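## Task

Take the lid sitting at lid park LP1 and seat it completely on culture plate E01, which sits in nest N1. The plate has to stay where it was at the start, the lid must stay on with no help from the robot, and at the end the gripper must have released it and moved away.

## Robot and tools

Robot: one arm with a two-finger parallel gripper and a single camera, cam_wrist (616x616 fisheye, mounted on the wrist). There is only one arm, so every motion argument is a single 10-number row, never a list per arm.

Frame: all poses are in the scene frame. The origin lies on the tabletop straight below the arm base; +z is up; looking along +x, +y points left. The base may sit tilted on its mount. The reported hand position gets less accurate the farther the arm reaches.

Gripper geometry: the fingers extend along the gripper's own +z and close along its own y. end_effector_position is the point between the pads when they are shut. Closed fingertips stick out about 33 mm past that point, fully open ones about 9 mm. Closing pushes the tips roughly 24 mm farther from the arm, so leave that clearance over a surface before closing.

The row (10 numbers, in this order): x, y, z in metres, then qw, qx, qy, qz (quaternion, w first) — together an absolute target pose for the gripper in the scene frame, not an offset. Then position, force_limit, speed, each from -1 to 1. position: +1 fully open (140 mm), pads touch near -0.8, -1 closes until blocked. force_limit: roughly 14 N at -1, 60 N at 0, 107 N at +1 (for parts up to 40 mm wide). speed: finger gap rate about 30 mm/s at -1, 140 at 0, 250 at +1. Repeat the intended quaternion in every row; the reported one may have drifted. A target more than 0.6 m from the last reported position along any gripper axis is refused.

Tools:
- execute_actions {"actions": [...], "pictures": bool}. An empty list just reports the current state. One action {"rows": [[10 numbers], ...], "steps": n}: up to 15 rows and up to 15 steps of 1/30 s (default 15); each row covers one step, the final row repeats to fill. One wait {"steps": n} with n up to 300 counts from the previous result, so thinking time is included. A refused call sends nothing.
- move {"target": [10 numbers], "speed": m/s}: straight-line path from the current pose to one absolute pose; speed 0.002 to 0.5 (default 0.25), turning capped at twice that in rad/s. Path length 0.5 to 10 s; longer ones stop early. Finger numbers are applied at the start. It does not avoid obstacles, and the hand can lag, wander, or overshoot speed, especially with the arm near straight. It finishes when the path is over and everything is still, or 5 s later. Its result adds a "move:" line: done (settled near target) or off_target, moving, held, fault, plus limits used (paced = pose was clipped; held = some steps blocked by a check, after which the arm may jump fast) and the distance to target.
- wait {"seconds": 0-10}: lets time pass without new commands.
- zoom_image {"camera": "cam_wrist", "region": [x0, y0, x1, y1]}: pixel box of the latest image, at most 504x504, origin at top-left.
- finished_scene {"scene": 1 or 2}: ends that scene for good, reports success, starts the next. Replying with no tool call ends everything.

Motion control: each step the commanded pose is clipped to 70 mm and 16 degrees from the measured pose, then damped IK drives toward it, favouring position over orientation. After the final step the arm only continues to the last clipped pose, so long reaches need follow-up commands; read the returned pose. The "Hand target" line shows what the controller is currently heading for. The elbow will not fully straighten.

Result lines: state gives end_effector_position and end_effector_quat_wxyz. "pose unreachable" means the clearance check (which treats the base mount as arm) altered or blocked the command; HELD marks affected steps. object_status: 0 moving, 1 blocked while opening, 2 blocked while closing (a grip), 3 reached the requested position or pads met (thin items may still be held). position_measured is in counts: 3 fully open, 230 pads closed, not linear. Stopped fingers stay put until position changes by 0.01 or more; to squeeze harder, raise force_limit and switch position between -1 and -0.98.

Joint ranges (rad): waist ±2.744, shoulder ±1.784, upper arm roll ±2.901, elbow -3.042 to -0.152, forearm roll ±2.807, wrist pitch 0.544 to 4.517, wrist roll ±3.016. Load limits (N m): waist 35, shoulder 35, upper arm roll 32, elbow 30, forearm roll 12, wrist pitch 12, wrist roll 12, held weight included. Hitting one triggers a 10 s stop and drops the rest of the call. Carrying loads heats motors; MOTOR HOT warns, and OVER-TEMPERATURE FAULT brakes the arm until cool.

Suggested order: look, open fingers, go above the lid at LP1, descend, close with -1 and confirm status 2, lift, carry over plate in N1, lower gently until seated, open, rise clear, then end the scene.

Avoid: pushing anything off the table, dropping or slipping the lid, fast contacts (faster moves and targets deeper past contact hit harder), shoving the plate out of its spot, and leaving the lid supported only by the gripper. Parts may be briefly tugged or nudged by outside disturbances.

Each tool is called after "Request:" as name(argument=value, ...), one argument or row to a line, values as JSON.

## Session

I'll start by looking at the current state of the scene.

Request:
execute_actions(
  actions=[],
)

Scene clock: 0.00 s of 6000.00 s.
end_effector_position=(+0.5361, -0.0890, +0.1643) position_measured=3 object_status=3 end_effector_quat_wxyz=(-0.093, -0.346, +0.907, +0.221)
Joint positions: [-0.274  0.448 -0.043 -1.605  0.245  1.616  0.474]
Joint velocities: [ 0.002  0.    -0.001  0.001  0.001  0.    -0.001]
Hand target: +0.536, -0.089, +0.164; -0.093, -0.346, +0.907, +0.221

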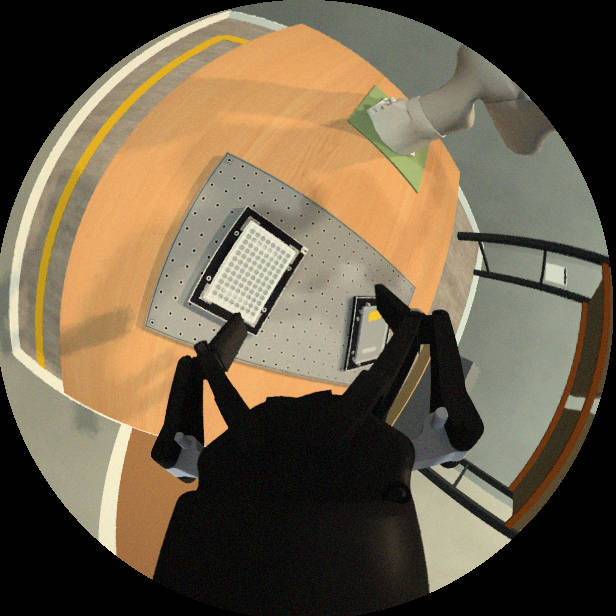

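Request:
zoom_image(
  camera="cam_wrist",
  region=[120, 130, 460, 400],
)

Region (120, 130, 460, 400) of cam_wrist's 616x616 image, scaled by 1.482, with more detail than that image has; it fills the top 400 rows of this view, and the rest is white.

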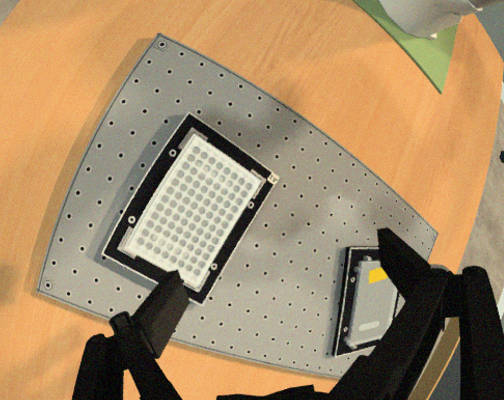

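Request:
move(
  target=[0.50, -0.05, 0.35, 0, -0.356, 0.934, 0, 1, 0, 0],
  speed=0.2,
)

Scene clock: 11.00 s of 6000.00 s.
end_effector_position=(+0.4991, -0.0484, +0.3538) position_measured=3 object_status=3 end_effector_quat_wxyz=(+0.003, -0.364, +0.932, +0.002)
Joint positions: [-0.155 -0.188  0.037 -1.951  0.013  1.762  0.72 ]
Joint velocities: [-0.002 -0.002  0.001 -0.003 -0.002  0.001  0.03 ]
Hand target: +0.500, -0.049, +0.353; +0.002, -0.357, +0.934, +0.000
Off the commanded pose: 0.004 m, 1 deg.
After step 90, 6.10 s passed at rest.
move: off_target

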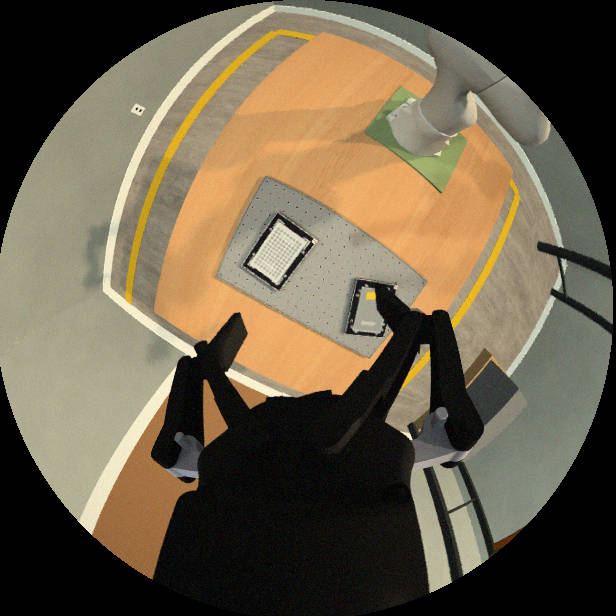

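Request:
zoom_image(
  camera="cam_wrist",
  region=[200, 160, 450, 370],
)

Region (200, 160, 450, 370) of cam_wrist's 616x616 image, scaled by 2.016, with more detail than that image has; it fills the top 423 rows of this view, and the rest is white.

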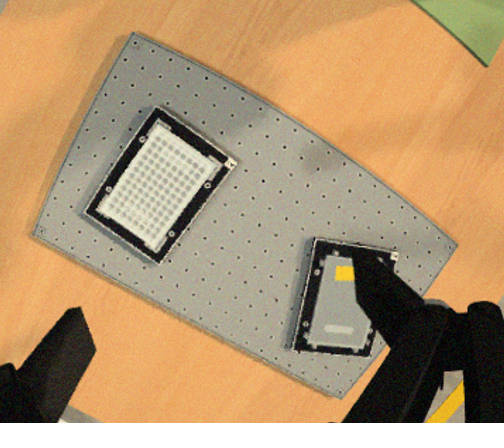

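Request:
move(
  target=[0.50, 0.19, 0.26, 0, -0.356, 0.934, 0, 1, 0, 0],
  speed=0.25,
)

Scene clock: 51.60 s of 6000.00 s.
end_effector_position=(+0.4939, +0.1929, +0.2594) position_measured=3 object_status=3 end_effector_quat_wxyz=(-0.002, -0.362, +0.932, +0.006)
Joint positions: [ 0.001 -0.072  0.342 -2.059  0.041  1.984  1.169]
Joint velocities: [ 0.001  0.    -0.     0.002 -0.002  0.001  0.031]
Hand target: +0.496, +0.193, +0.260; +0.000, -0.356, +0.934, +0.005
Off the commanded pose: 0.007 m, 1 deg.
After step 90, 35.63 s passed at rest.
move: off_target

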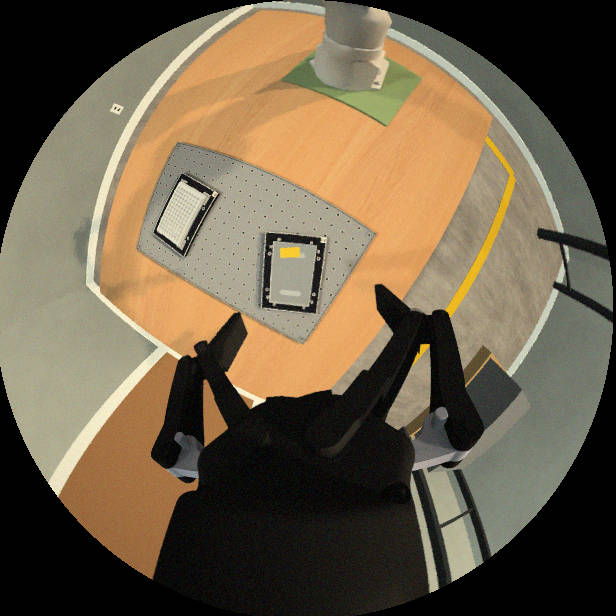

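Request:
zoom_image(
  camera="cam_wrist",
  region=[220, 200, 400, 350],
)

Region (220, 200, 400, 350) of cam_wrist's 616x616 image, scaled by 2.800, with more detail than that image has.

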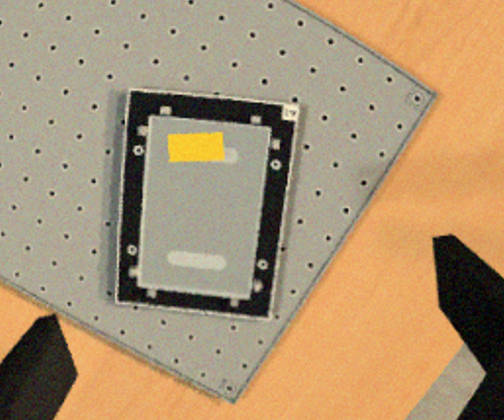

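Request:
move(
  target=[0.526, 0.211, 0.15, 0, -0.231, 0.973, 0, 1, 0, 0],
  speed=0.2,
)

Scene clock: 95.77 s of 6000.00 s.
end_effector_position=(+0.5235, +0.2119, +0.1494) position_measured=3 object_status=3 end_effector_quat_wxyz=(-0.002, -0.237, +0.971, +0.003)
Joint positions: [ 0.04   0.149  0.336 -2.093 -0.054  2.227  1.512]
Joint velocities: [-0.     0.     0.    -0.001 -0.003  0.002  0.033]
Hand target: +0.526, +0.212, +0.150; +0.000, -0.230, +0.973, +0.002
Off the commanded pose: 0.003 m, 1 deg.
After step 90, 39.57 s passed at rest.
move: done

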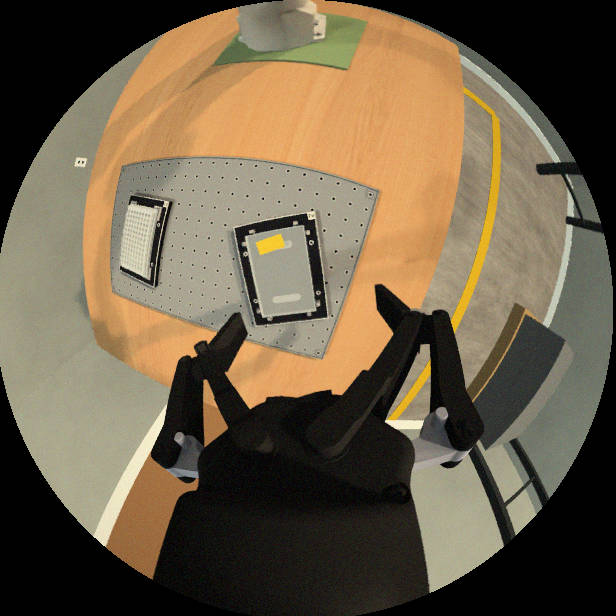

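Request:
zoom_image(
  camera="cam_wrist",
  region=[180, 180, 460, 400],
)

Region (180, 180, 460, 400) of cam_wrist's 616x616 image, scaled by 1.800, with more detail than that image has; it fills the top 396 rows of this view, and the rest is white.

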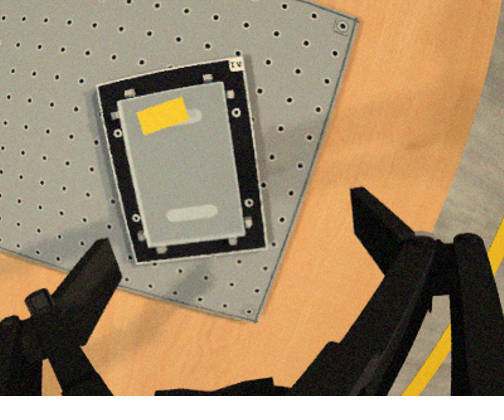

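Request:
move(
  target=[0.535, 0.193, 0.09, 0, -0.231, 0.973, 0, 1, 0, 0],
  speed=0.15,
)

Scene clock: 120.93 s of 6000.00 s.
end_effector_position=(+0.5334, +0.1935, +0.0897) position_measured=3 object_status=3 end_effector_quat_wxyz=(-0.002, -0.231, +0.973, +0.001)
Joint positions: [ 0.031  0.251  0.308 -2.129 -0.102  2.359  1.522]
Joint velocities: [ 0.001  0.001  0.    -0.001  0.     0.011  0.002]
Hand target: +0.535, +0.193, +0.090; +0.000, -0.230, +0.973, +0.000
Off the commanded pose: 0.002 m, 0 deg.
After step 90, 21.13 s passed at rest.
move: done

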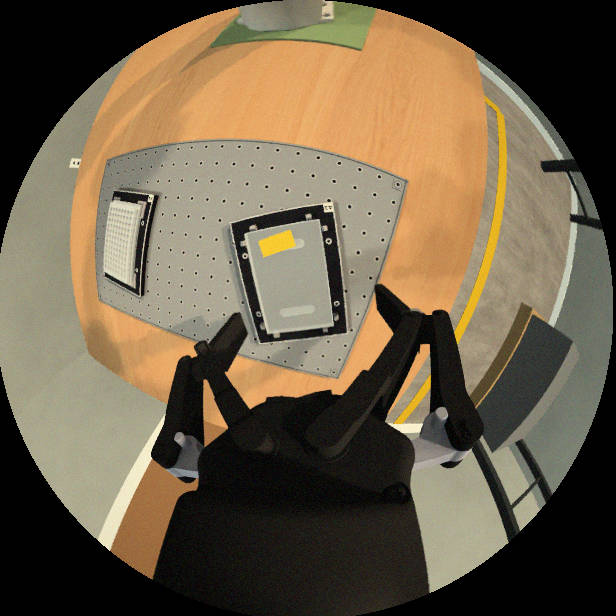

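Request:
zoom_image(
  camera="cam_wrist",
  region=[180, 180, 460, 400],
)

Region (180, 180, 460, 400) of cam_wrist's 616x616 image, scaled by 1.800, with more detail than that image has; it fills the top 396 rows of this view, and the rest is white.

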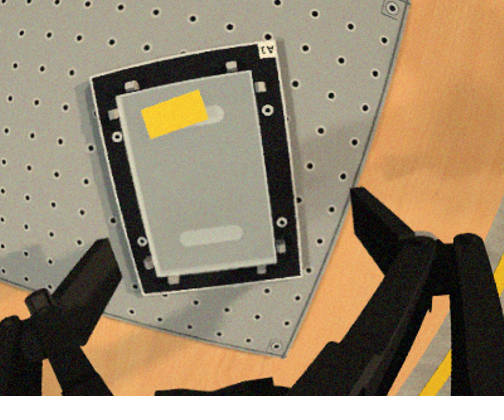

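Request:
zoom_image(
  camera="cam_wrist",
  region=[220, 200, 400, 350],
)

Region (220, 200, 400, 350) of cam_wrist's 616x616 image, scaled by 2.800, with more detail than that image has.

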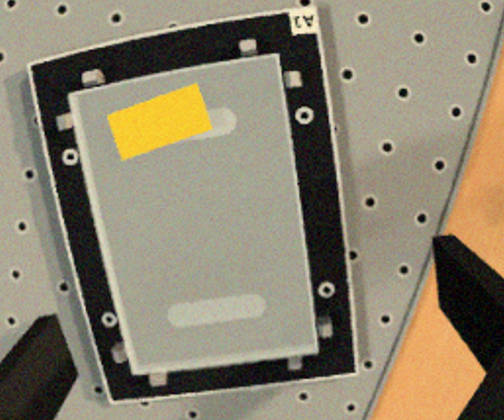

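Request:
execute_actions(
  actions=[
    {"rows": [[0.535, 0.193, 0.10, 0, -0.231, 0.973, 0, -1, 0, 0]], "steps": 15},
  ],
  pictures=false,
)

Request:
wait(
  seconds=1,
)

Scene clock: 154.50 s of 6000.00 s.
end_effector_position=(+0.5359, +0.1928, +0.0995) position_measured=108 object_status=0 end_effector_quat_wxyz=(+0.002, -0.230, +0.973, -0.001)
Joint positions: [ 0.031  0.234  0.308 -2.125 -0.101  2.346  1.522]
Joint velocities: [-0.001 -0.    -0.001 -0.002  0.001 -0.006  0.   ]
Hand target: +0.535, +0.193, +0.100; +0.000, -0.231, +0.973, -0.000
Off the commanded pose: 0.001 m, 0 deg.
Steps of this call (steps 1 to 90: nothing new was sent; then 30.07 s passed at rest; steps 91 to 105: all 15 steps of this action). Readings (end_effector_position | what the end effector reports):
91: (+0.5337, +0.1934, +0.0906) | position_measured=3 object_status=0
92: (+0.5340, +0.1932, +0.0924) | position_measured=9 object_status=0
94: (+0.5356, +0.1931, +0.0966) | position_measured=24 object_status=0
98: (+0.5367, +0.1931, +0.0997) | position_measured=54 object_status=0
105: the state above

Scene clock: 155.50 s of 6000.00 s.
end_effector_position=(+0.5356, +0.1927, +0.0995) position_measured=233 object_status=3 end_effector_quat_wxyz=(+0.001, -0.230, +0.973, -0.001)
Joint positions: [ 0.031  0.234  0.308 -2.125 -0.101  2.345  1.522]
Joint velocities: [ 0.    -0.001 -0.001 -0.001 -0.002 -0.001  0.   ]
Hand target: +0.535, +0.193, +0.100; +0.000, -0.231, +0.973, -0.000
Off the commanded pose: 0.001 m, 0 deg.
Steps of this call (steps 1 to 30: nothing new was sent). Readings (end_effector_position | what the end effector reports):
1: (+0.5359, +0.1927, +0.0995) | position_measured=115 object_status=0
2: (+0.5358, +0.1927, +0.0995) | position_measured=123 object_status=0
4: (+0.5358, +0.1927, +0.0995) | position_measured=138 object_status=0
8: (+0.5357, +0.1927, +0.0995) | position_measured=168 object_status=0
30: the state above

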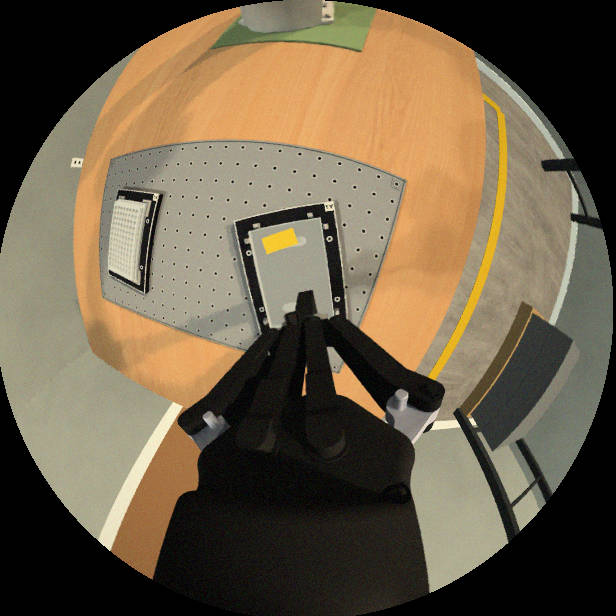

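Request:
zoom_image(
  camera="cam_wrist",
  region=[220, 200, 400, 350],
)

Region (220, 200, 400, 350) of cam_wrist's 616x616 image, scaled by 2.800, with more detail than that image has.

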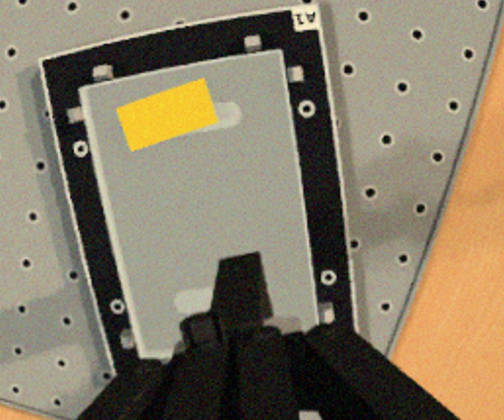

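Request:
move(
  target=[0.5405, 0.1823, 0.08, 0, -0.231, 0.973, 0, -1, 0, 0],
  speed=0.05,
)

Scene clock: 175.67 s of 6000.00 s.
end_effector_position=(+0.5393, +0.1835, +0.0806) position_measured=233 object_status=3 end_effector_quat_wxyz=(-0.002, -0.226, +0.974, +0.001)
Joint positions: [ 0.021  0.272  0.298 -2.126 -0.11   2.377  1.517]
Joint velocities: [-0.001  0.001 -0.001  0.001 -0.002  0.012 -0.005]
Hand target: +0.541, +0.182, +0.080; +0.000, -0.231, +0.973, -0.000
Off the commanded pose: 0.002 m, 1 deg.
After step 90, 16.37 s passed at rest.
move: done

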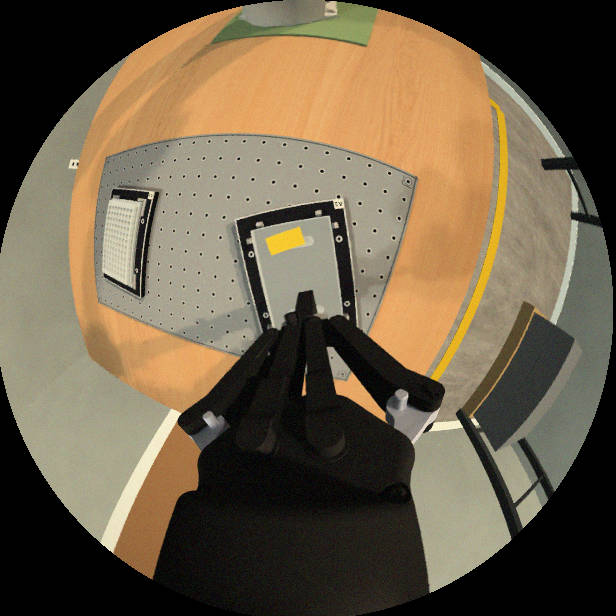

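Request:
zoom_image(
  camera="cam_wrist",
  region=[220, 200, 400, 350],
)

Region (220, 200, 400, 350) of cam_wrist's 616x616 image, scaled by 2.800, with more detail than that image has.

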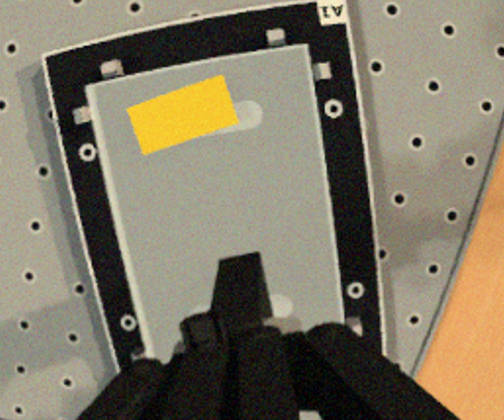

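Request:
execute_actions(
  actions=[
    {"rows": [[0.5405, 0.1823, 0.08, 0, -0.231, 0.973, 0, 0.35, 0, 0]], "steps": 15},
  ],
  pictures=false,
)

Request:
wait(
  seconds=1,
)

Scene clock: 209.20 s of 6000.00 s.
end_effector_position=(+0.5400, +0.1836, +0.0808) position_measured=128 object_status=0 end_effector_quat_wxyz=(-0.001, -0.227, +0.974, +0.001)
Joint positions: [ 0.021  0.272  0.298 -2.127 -0.111  2.38   1.515]
Joint velocities: [-0.     0.002  0.     0.001  0.001  0.002  0.002]
Hand target: +0.541, +0.182, +0.080; -0.000, -0.231, +0.973, +0.000
Off the commanded pose: 0.002 m, 0 deg.
Steps of this call (steps 1 to 90: nothing new was sent; then 30.03 s passed at rest; steps 91 to 105: all 15 steps of this action). Readings (end_effector_position | what the end effector reports):
91: (+0.5400, +0.1836, +0.0808) | position_measured=233 object_status=0
92: (+0.5400, +0.1836, +0.0808) | position_measured=232 object_status=0
94: (+0.5400, +0.1836, +0.0808) | position_measured=212 object_status=0
98: (+0.5400, +0.1836, +0.0808) | position_measured=181 object_status=0
105: the state above

Scene clock: 210.20 s of 6000.00 s.
end_effector_position=(+0.5400, +0.1836, +0.0807) position_measured=85 object_status=3 end_effector_quat_wxyz=(-0.001, -0.227, +0.974, +0.001)
Joint positions: [ 0.021  0.272  0.298 -2.127 -0.111  2.38   1.515]
Joint velocities: [-0.     0.001  0.001 -0.     0.     0.    -0.001]
Hand target: +0.541, +0.182, +0.080; -0.000, -0.231, +0.973, +0.000
Off the commanded pose: 0.002 m, 0 deg.
Steps of this call (steps 1 to 30: nothing new was sent). Readings (end_effector_position | what the end effector reports):
1: (+0.5400, +0.1836, +0.0808) | position_measured=121 object_status=0
2: (+0.5400, +0.1836, +0.0808) | position_measured=113 object_status=0
4: (+0.5400, +0.1836, +0.0807) | position_measured=98 object_status=0
8: (+0.5400, +0.1836, +0.0807) | position_measured=85 object_status=0
30: the state above

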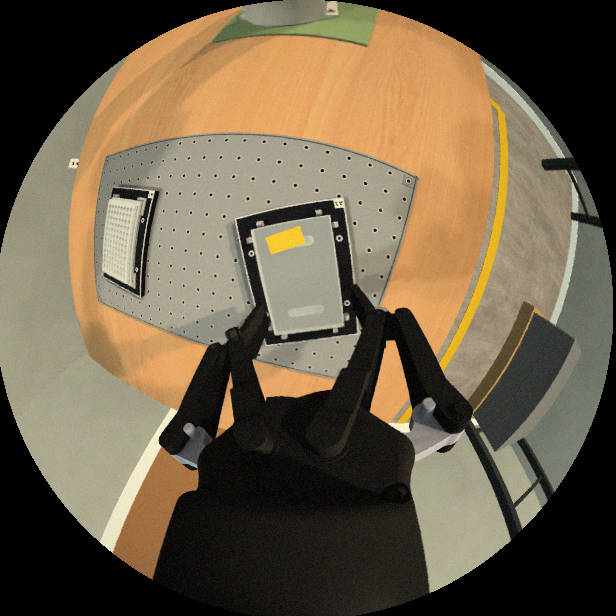

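Request:
zoom_image(
  camera="cam_wrist",
  region=[220, 200, 400, 350],
)

Region (220, 200, 400, 350) of cam_wrist's 616x616 image, scaled by 2.800, with more detail than that image has.

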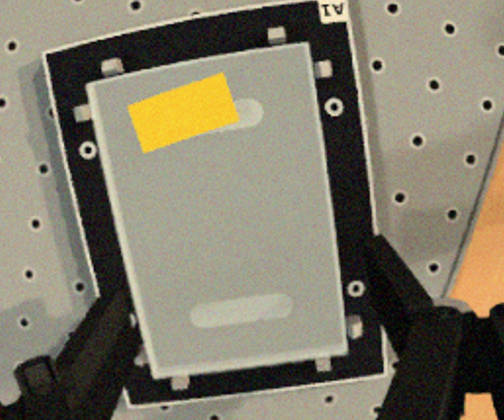

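Request:
zoom_image(
  camera="cam_wrist",
  region=[240, 260, 380, 350],
)

Region (240, 260, 380, 350) of cam_wrist's 616x616 image, scaled by 3.600, with more detail than that image has; it fills the top 324 rows of this view, and the rest is white.

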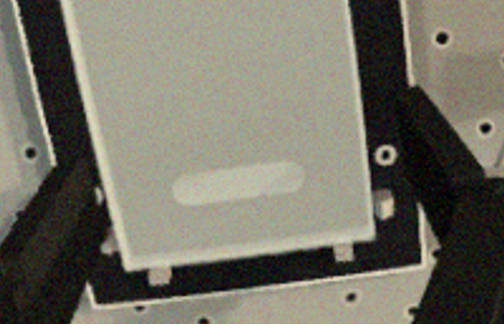

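Request:
move(
  target=[0.5423, 0.1788, 0.056, 0, -0.231, 0.973, 0, 0.35, 0, 0],
  speed=0.03,
)

Scene clock: 228.60 s of 6000.00 s.
end_effector_position=(+0.5406, +0.1808, +0.0624) position_measured=85 object_status=3 end_effector_quat_wxyz=(-0.002, -0.233, +0.973, +0.000)
Joint positions: [ 0.022  0.307  0.291 -2.132 -0.128  2.415  1.511]
Joint velocities: [ 0.001 -0.    -0.002 -0.001 -0.003  0.002 -0.007]
Hand target: +0.542, +0.179, +0.056; -0.000, -0.231, +0.973, +0.000
Off the commanded pose: 0.007 m, 0 deg.
After step 90, 14.33 s passed at rest.
move: off_target

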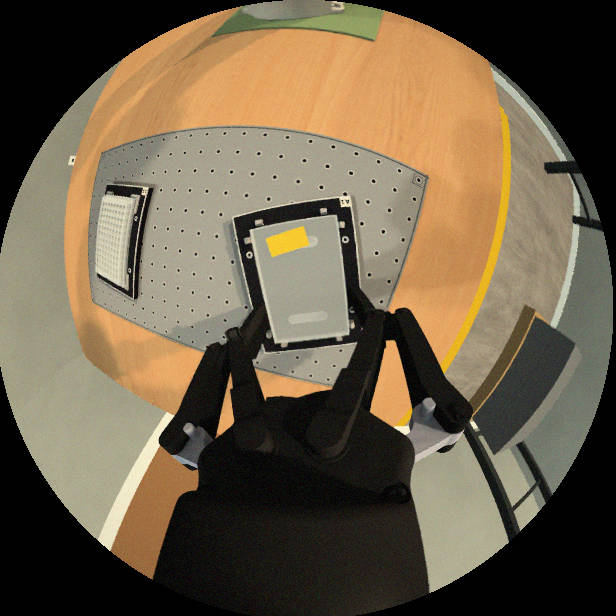

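Request:
zoom_image(
  camera="cam_wrist",
  region=[220, 200, 400, 350],
)

Region (220, 200, 400, 350) of cam_wrist's 616x616 image, scaled by 2.800, with more detail than that image has.

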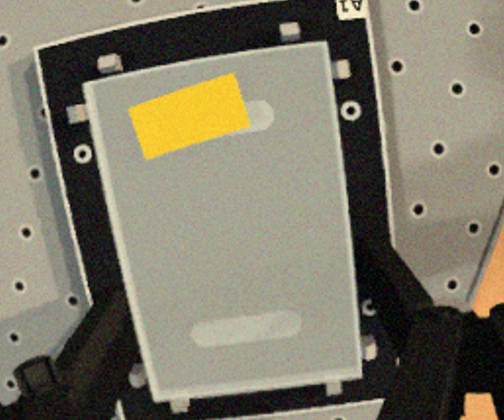

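Request:
execute_actions(
  actions=[
    {"rows": [[0.5423, 0.1788, 0.066, 0, -0.231, 0.973, 0, 0.35, 0, 0]], "steps": 15},
  ],
  pictures=false,
)

Scene clock: 242.57 s of 6000.00 s.
end_effector_position=(+0.5424, +0.1797, +0.0654) position_measured=85 object_status=3 end_effector_quat_wxyz=(+0.001, -0.233, +0.973, -0.000)
Joint positions: [ 0.02   0.301  0.291 -2.132 -0.129  2.415  1.51 ]
Joint velocities: [-0.001 -0.001 -0.    -0.     0.001 -0.     0.001]
Hand target: +0.542, +0.179, +0.066; +0.000, -0.231, +0.973, -0.000
Off the commanded pose: 0.001 m, 0 deg.
Steps of this call (steps 1 to 90: nothing new was sent; then 10.47 s passed at rest; steps 91 to 105: all 15 steps of this action). Readings (end_effector_position | what the end effector reports):
91: (+0.5407, +0.1808, +0.0629) | position_measured=85 object_status=3
92: (+0.5412, +0.1806, +0.0637) | position_measured=85 object_status=3
94: (+0.5419, +0.1802, +0.0649) | position_measured=85 object_status=3
98: (+0.5423, +0.1798, +0.0654) | position_measured=85 object_status=3
105: the state above

Request:
execute_actions(
  actions=[
    {"rows": [[0.5439, 0.1757, 0.066, 0, -0.231, 0.973, 0, 0.35, 0, 0]], "steps": 15},
  ],
  pictures=false,
)

Request:
execute_actions(
  actions=[
    {"rows": [[0.5439, 0.1757, 0.065, 0, -0.231, 0.973, 0, 0.35, 0, 0],[0.5439, 0.1757, 0.064, 0, -0.231, 0.973, 0, 0.35, 0, 0],[0.5439, 0.1757, 0.063, 0, -0.231, 0.973, 0, 0.35, 0, 0],[0.5439, 0.1757, 0.062, 0, -0.231, 0.973, 0, 0.35, 0, 0],[0.5439, 0.1757, 0.061, 0, -0.231, 0.973, 0, 0.35, 0, 0],[0.5439, 0.1757, 0.060, 0, -0.231, 0.973, 0, 0.35, 0, 0]], "steps": 15},
  ],
)

Scene clock: 256.03 s of 6000.00 s.
end_effector_position=(+0.5438, +0.1761, +0.0656) position_measured=85 object_status=3 end_effector_quat_wxyz=(+0.001, -0.229, +0.973, -0.000)
Joint positions: [ 0.013  0.301  0.291 -2.131 -0.129  2.415  1.51 ]
Joint velocities: [-0.001 -0.001 -0.002 -0.     0.001 -0.     0.001]
Hand target: +0.544, +0.176, +0.066; +0.000, -0.231, +0.973, -0.000
Off the commanded pose: 0.001 m, 0 deg.
Steps of this call (steps 1 to 90: nothing new was sent; then 9.97 s passed at rest; steps 91 to 105: all 15 steps of this action). Readings (end_effector_position | what the end effector reports):
91: (+0.5425, +0.1794, +0.0654) | position_measured=85 object_status=3
92: (+0.5427, +0.1789, +0.0655) | position_measured=85 object_status=3
94: (+0.5432, +0.1778, +0.0656) | position_measured=85 object_status=3
98: (+0.5436, +0.1766, +0.0656) | position_measured=85 object_status=3
105: the state above

Scene clock: 256.53 s of 6000.00 s.
end_effector_position=(+0.5430, +0.1763, +0.0625) position_measured=85 object_status=3 end_effector_quat_wxyz=(-0.001, -0.230, +0.973, +0.000)
Joint positions: [ 0.013  0.307  0.29  -2.131 -0.129  2.417  1.509]
Joint velocities: [ 0.001  0.001  0.002  0.     0.001 -0.    -0.   ]
Hand target: +0.544, +0.176, +0.060; -0.000, -0.231, +0.973, +0.000
Off the commanded pose: 0.003 m, 0 deg.
Steps of this call (steps 1 to 15: all 15 steps of this action). Readings (end_effector_position | what the end effector reports):
1: (+0.5438, +0.1761, +0.0656) | position_measured=85 object_status=3
2: (+0.5438, +0.1761, +0.0655) | position_measured=85 object_status=3
4: (+0.5434, +0.1762, +0.0645) | position_measured=85 object_status=3
8: (+0.5430, +0.1763, +0.0625) | position_measured=85 object_status=3
15: the state above

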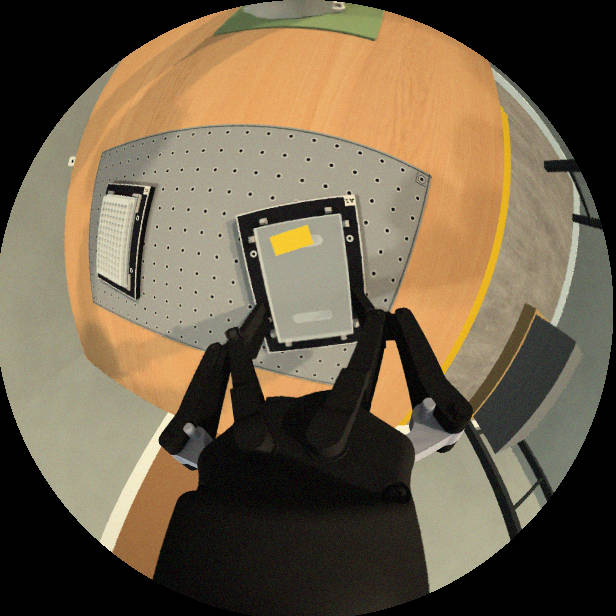

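Request:
execute_actions(
  actions=[
    {"rows": [[0.5439, 0.1757, 0.0665, 0, -0.231, 0.973, 0, 0.35, -0.4, -0.5]], "steps": 12},
  ],
  pictures=false,
)

Request:
execute_actions(
  actions=[
    {"rows": [[0.5439, 0.1757, 0.0665, 0, -0.231, 0.973, 0, -1, -0.4, -0.5]], "steps": 15},
  ],
  pictures=false,
)

Scene clock: 262.03 s of 6000.00 s.
end_effector_position=(+0.5440, +0.1760, +0.0654) position_measured=85 object_status=3 end_effector_quat_wxyz=(+0.001, -0.230, +0.973, -0.000)
Joint positions: [ 0.013  0.302  0.29  -2.131 -0.129  2.415  1.509]
Joint velocities: [ 0.    -0.    -0.     0.001 -0.    -0.002  0.   ]
Hand target: +0.544, +0.176, +0.067; +0.000, -0.231, +0.973, -0.000
Off the commanded pose: 0.001 m, 0 deg.
Steps of this call (steps 1 to 90: nothing new was sent; then 2.10 s passed at rest; steps 91 to 102: all 12 steps of this action). Readings (end_effector_position | what the end effector reports):
91: (+0.5430, +0.1762, +0.0629) | position_measured=85 object_status=3
92: (+0.5432, +0.1762, +0.0636) | position_measured=85 object_status=3
94: (+0.5438, +0.1761, +0.0648) | position_measured=85 object_status=3
98: (+0.5440, +0.1760, +0.0655) | position_measured=85 object_status=3
102: the state above

Scene clock: 262.53 s of 6000.00 s.
end_effector_position=(+0.5433, +0.1785, +0.0668) position_measured=102 object_status=2 end_effector_quat_wxyz=(+0.001, -0.231, +0.973, +0.000)
Joint positions: [ 0.014  0.299  0.294 -2.131 -0.127  2.413  1.509]
Joint velocities: [-0.001 -0.001 -0.001  0.    -0.     0.001  0.   ]
Hand target: +0.544, +0.176, +0.067; +0.000, -0.231, +0.973, -0.000
Off the commanded pose: 0.003 m, 0 deg.
Steps of this call (steps 1 to 15: all 15 steps of this action). Readings (end_effector_position | what the end effector reports):
1: (+0.5440, +0.1760, +0.0655) | position_measured=85 object_status=0
2: (+0.5436, +0.1771, +0.0658) | position_measured=89 object_status=0
4: (+0.5432, +0.1789, +0.0668) | position_measured=98 object_status=0
8: (+0.5433, +0.1785, +0.0668) | position_measured=102 object_status=0
15: the state above

Request:
move(
  target=[0.5433, 0.1783, 0.12, 0, -0.231, 0.973, 0, -1, -0.4, -0.5],
  speed=0.06,
)

Scene clock: 270.23 s of 6000.00 s.
end_effector_position=(+0.5442, +0.1778, +0.1194) position_measured=102 object_status=2 end_effector_quat_wxyz=(+0.002, -0.229, +0.974, -0.002)
Joint positions: [ 0.003  0.21   0.308 -2.1   -0.088  2.298  1.487]
Joint velocities: [-0.    -0.001 -0.    -0.001  0.002 -0.009 -0.007]
Hand target: +0.543, +0.178, +0.120; -0.000, -0.231, +0.973, -0.000
Off the commanded pose: 0.001 m, 0 deg.
After step 90, 3.33 s passed at rest.
move: done

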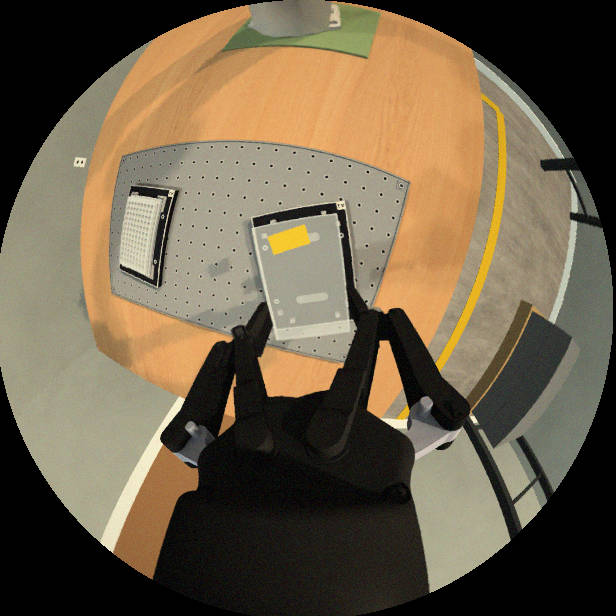

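Request:
zoom_image(
  camera="cam_wrist",
  region=[220, 190, 400, 350],
)

Region (220, 190, 400, 350) of cam_wrist's 616x616 image, scaled by 2.800, with more detail than that image has.

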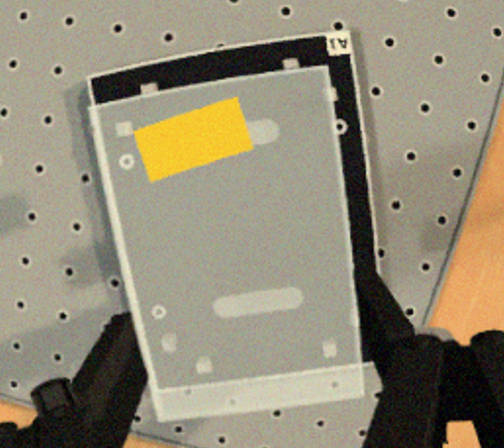

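Request:
move(
  target=[0.535, -0.075, 0.15, 0, 0, 1, 0, -1, -0.4, -0.5],
  speed=0.12,
)

Scene clock: 300.77 s of 6000.00 s.
end_effector_position=(+0.5400, -0.0793, +0.1497) position_measured=102 object_status=2 end_effector_quat_wxyz=(+0.003, +0.002, +1.000, -0.006)
Joint positions: [-0.262  0.08   0.108 -2.178 -0.026  2.262  1.452]
Joint velocities: [-0.001  0.     0.001  0.001  0.    -0.007 -0.003]
Hand target: +0.539, -0.079, +0.150; +0.002, -0.000, +1.000, -0.004
Off the commanded pose: 0.007 m, 1 deg.
After step 90, 25.03 s passed at rest.
move: off_target

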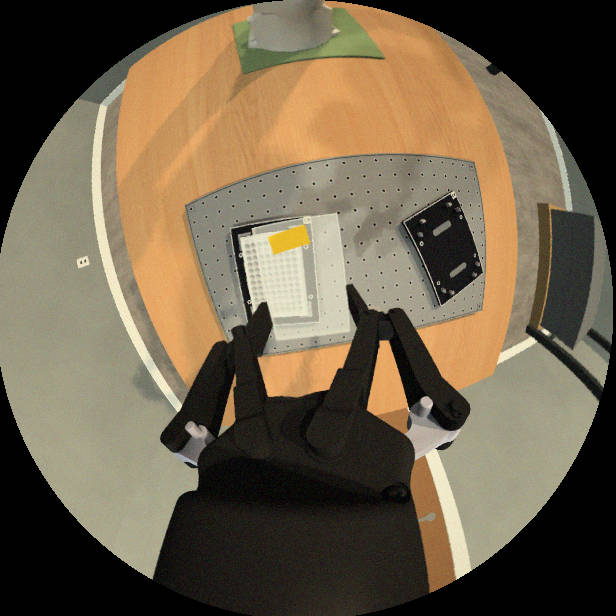

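Request:
zoom_image(
  camera="cam_wrist",
  region=[200, 180, 400, 350],
)

Region (200, 180, 400, 350) of cam_wrist's 616x616 image, scaled by 2.520, with more detail than that image has; it fills the top 428 rows of this view, and the rest is white.

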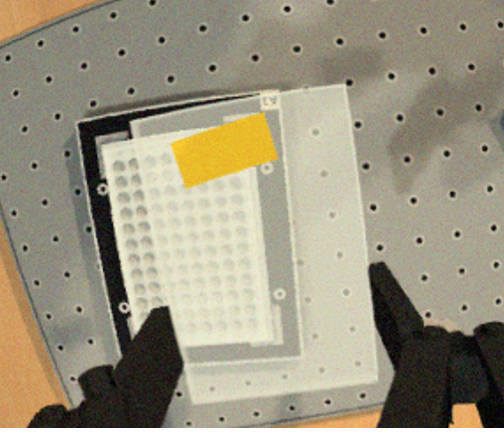

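Request:
move(
  target=[0.552, -0.125, 0.15, 0, 0, 1, 0, -1, -0.4, -0.5],
  speed=0.08,
)

Scene clock: 344.80 s of 6000.00 s.
end_effector_position=(+0.5531, -0.1264, +0.1502) position_measured=102 object_status=2 end_effector_quat_wxyz=(+0.002, +0.007, +1.000, -0.002)
Joint positions: [-0.316  0.141  0.082 -2.094 -0.021  2.237  1.377]
Joint velocities: [-0.001  0.002  0.     0.002  0.002 -0.005 -0.031]
Hand target: +0.553, -0.125, +0.150; +0.000, +0.000, +1.000, -0.000
Off the commanded pose: 0.002 m, 1 deg.
After step 90, 40.00 s passed at rest.
move: done

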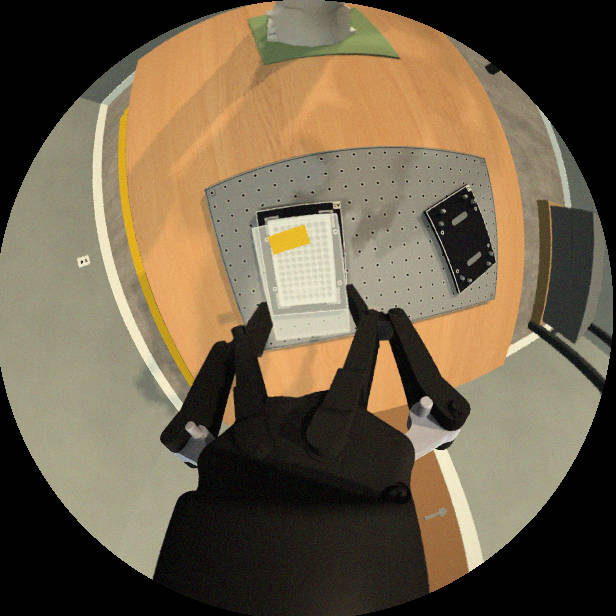

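Request:
zoom_image(
  camera="cam_wrist",
  region=[220, 180, 400, 350],
)

Region (220, 180, 400, 350) of cam_wrist's 616x616 image, scaled by 2.800, with more detail than that image has.

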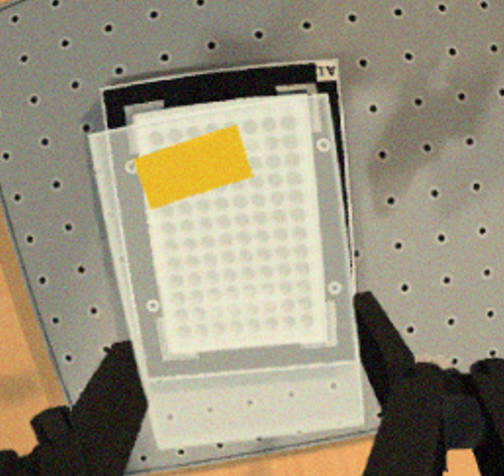

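Request:
move(
  target=[0.5466, -0.137, 0.11, 0, 0, 1, 0, -1, -0.4, -0.5],
  speed=0.05,
)

Scene clock: 391.90 s of 6000.00 s.
end_effector_position=(+0.5462, -0.1358, +0.1104) position_measured=102 object_status=2 end_effector_quat_wxyz=(-0.001, +0.004, +1.000, +0.001)
Joint positions: [-0.335  0.193  0.079 -2.136 -0.021  2.322  1.35 ]
Joint velocities: [-0.001 -0.     0.    -0.002  0.     0.009 -0.007]
Hand target: +0.547, -0.137, +0.110; +0.000, +0.000, +1.000, -0.000
Off the commanded pose: 0.001 m, 1 deg.
After step 90, 42.83 s passed at rest.
move: done

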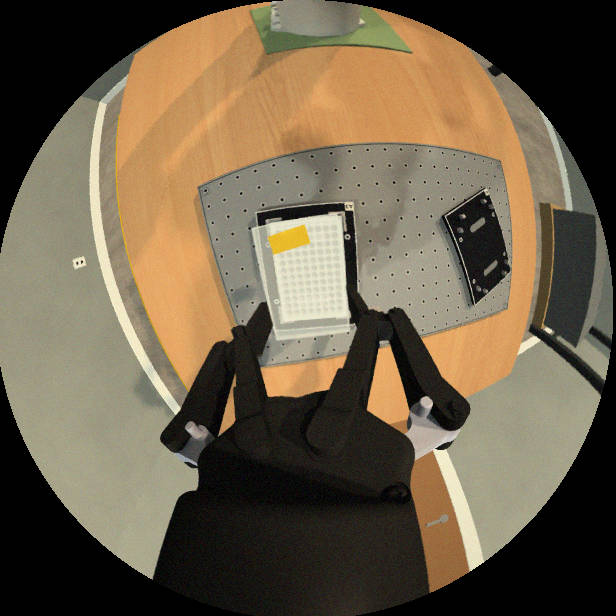

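Request:
zoom_image(
  camera="cam_wrist",
  region=[220, 180, 400, 350],
)

Region (220, 180, 400, 350) of cam_wrist's 616x616 image, scaled by 2.800, with more detail than that image has.

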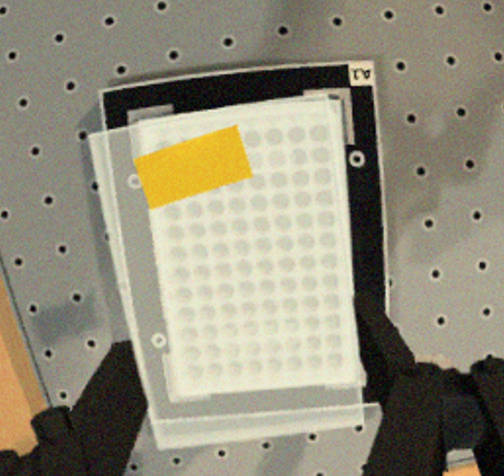

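Request:
move(
  target=[0.5466, -0.137, 0.088, 0, 0, 1, 0, -1, -0.4, -0.5],
  speed=0.03,
)

Scene clock: 400.90 s of 6000.00 s.
end_effector_position=(+0.5461, -0.1352, +0.0886) position_measured=102 object_status=2 end_effector_quat_wxyz=(-0.001, +0.003, +1.000, +0.002)
Joint positions: [-0.335  0.229  0.079 -2.15  -0.023  2.371  1.348]
Joint velocities: [ 0.     0.     0.    -0.001 -0.001  0.015  0.001]
Hand target: +0.547, -0.137, +0.088; +0.000, +0.000, +1.000, +0.000
Off the commanded pose: 0.002 m, 0 deg.
After step 90, 4.97 s passed at rest.
move: done

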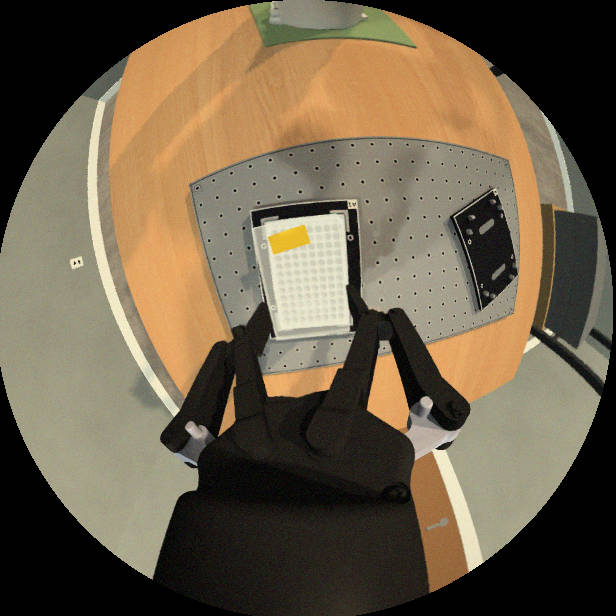

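Request:
zoom_image(
  camera="cam_wrist",
  region=[220, 180, 400, 350],
)

Region (220, 180, 400, 350) of cam_wrist's 616x616 image, scaled by 2.800, with more detail than that image has.

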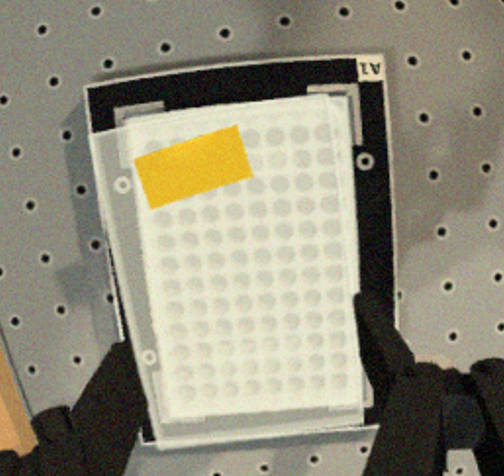

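Request:
zoom_image(
  camera="cam_wrist",
  region=[240, 195, 370, 260],
)

Region (240, 195, 370, 260) of cam_wrist's 616x616 image, scaled by 3.877, with more detail than that image has.

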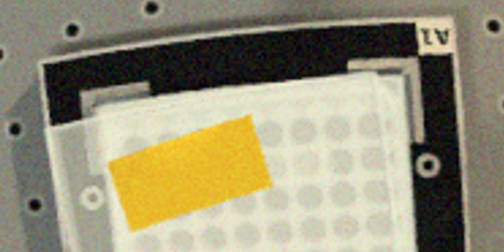

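Request:
move(
  target=[0.5466, -0.136, 0.083, 0, 0, 1, 0, -1, -0.4, -0.5],
  speed=0.01,
)

Scene clock: 420.30 s of 6000.00 s.
end_effector_position=(+0.5464, -0.1353, +0.0840) position_measured=102 object_status=2 end_effector_quat_wxyz=(-0.001, +0.002, +1.000, +0.002)
Joint positions: [-0.335  0.237  0.079 -2.153 -0.024  2.384  1.348]
Joint velocities: [-0.001  0.001 -0.001  0.    -0.001  0.007  0.001]
Hand target: +0.547, -0.136, +0.083; +0.000, +0.000, +1.000, +0.000
Off the commanded pose: 0.001 m, 0 deg.
After step 90, 15.60 s passed at rest.
move: done

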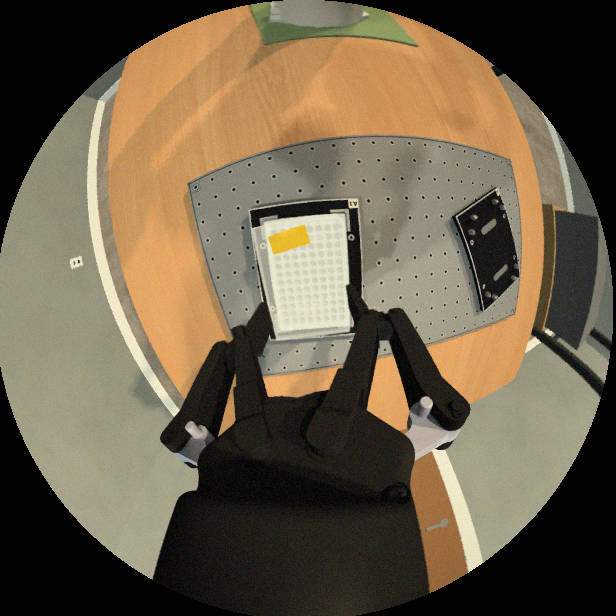

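Request:
zoom_image(
  camera="cam_wrist",
  region=[240, 195, 370, 260],
)

Region (240, 195, 370, 260) of cam_wrist's 616x616 image, scaled by 3.877, with more detail than that image has.

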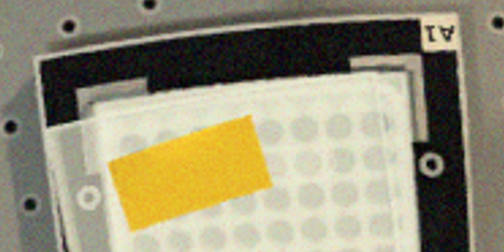

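Request:
zoom_image(
  camera="cam_wrist",
  region=[235, 195, 375, 350],
)

Region (235, 195, 375, 350) of cam_wrist's 616x616 image, scaled by 3.252, with more detail than that image has; it fills the left 455 columns of this view, and the rest is white.

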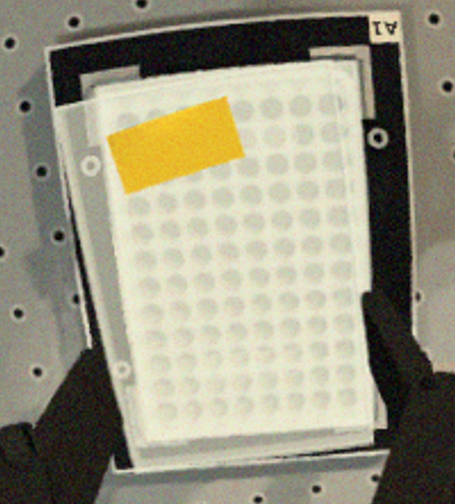

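Request:
move(
  target=[0.5466, -0.1335, 0.088, 0, 0.0288, 0.9996, 0, -1, -0.4, -0.5],
  speed=0.02,
)

Scene clock: 459.43 s of 6000.00 s.
end_effector_position=(+0.5482, -0.1334, +0.0880) position_measured=102 object_status=2 end_effector_quat_wxyz=(+0.002, +0.022, +1.000, +0.000)
Joint positions: [-0.327  0.229  0.076 -2.153 -0.025  2.383  1.394]
Joint velocities: [-0.    -0.002 -0.    -0.    -0.001 -0.001  0.022]
Hand target: +0.547, -0.133, +0.088; +0.000, +0.029, +1.000, +0.000
Off the commanded pose: 0.002 m, 1 deg.
After step 90, 34.57 s passed at rest.
move: done

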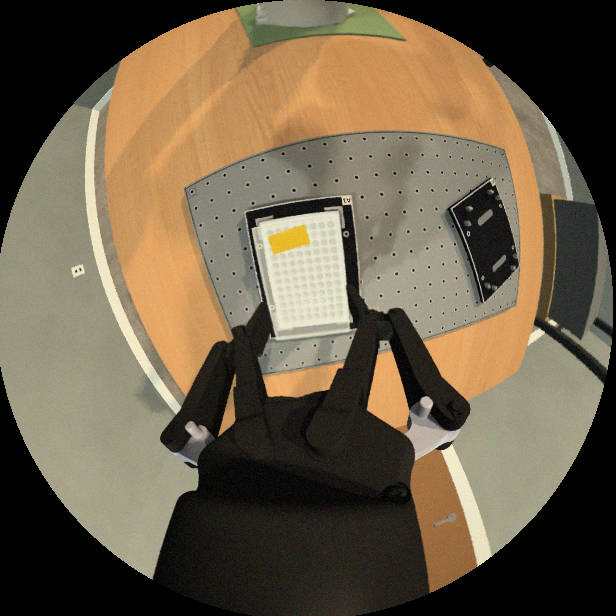

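Request:
zoom_image(
  camera="cam_wrist",
  region=[235, 185, 375, 350],
)

Region (235, 185, 375, 350) of cam_wrist's 616x616 image, scaled by 3.055, with more detail than that image has; it fills the left 428 columns of this view, and the rest is white.

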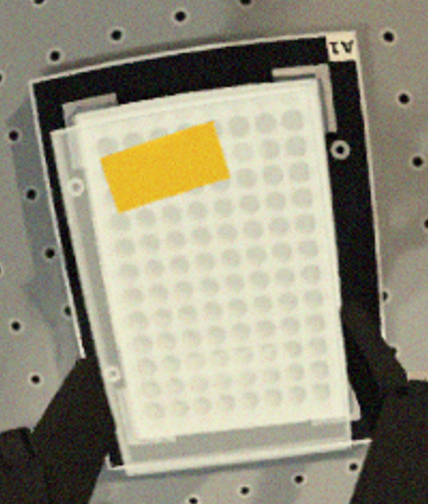

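Request:
zoom_image(
  camera="cam_wrist",
  region=[245, 195, 365, 245],
)

Region (245, 195, 365, 245) of cam_wrist's 616x616 image, scaled by 4.200, with more detail than that image has; it fills the top 210 rows of this view, and the rest is white.

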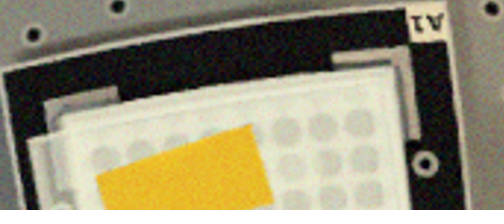

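Request:
move(
  target=[0.5432, -0.1311, 0.086, 0, 0.0288, 0.9996, 0, -1, -0.4, -0.5],
  speed=0.01,
)

Scene clock: 520.57 s of 6000.00 s.
end_effector_position=(+0.5423, -0.1313, +0.0853) position_measured=102 object_status=2 end_effector_quat_wxyz=(-0.002, +0.026, +1.000, +0.001)
Joint positions: [-0.326  0.223  0.075 -2.168 -0.025  2.383  1.402]
Joint velocities: [ 0.001 -0.    -0.001 -0.    -0.     0.002  0.003]
Hand target: +0.543, -0.131, +0.086; -0.000, +0.029, +1.000, -0.000
Off the commanded pose: 0.001 m, 0 deg.
After step 90, 57.33 s passed at rest.
move: done

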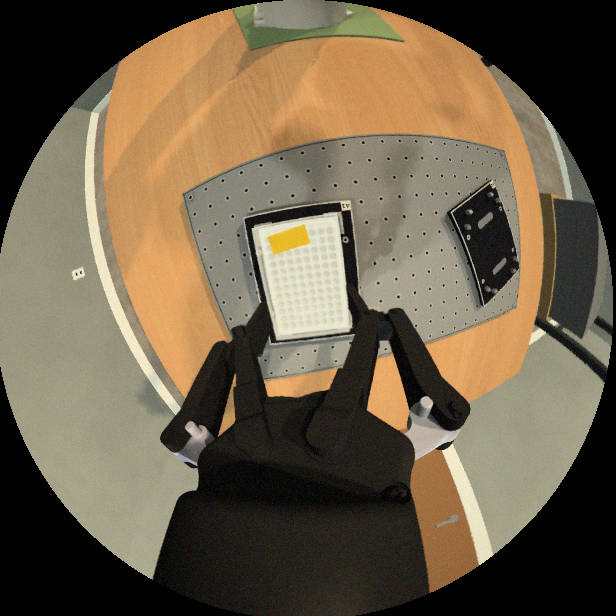

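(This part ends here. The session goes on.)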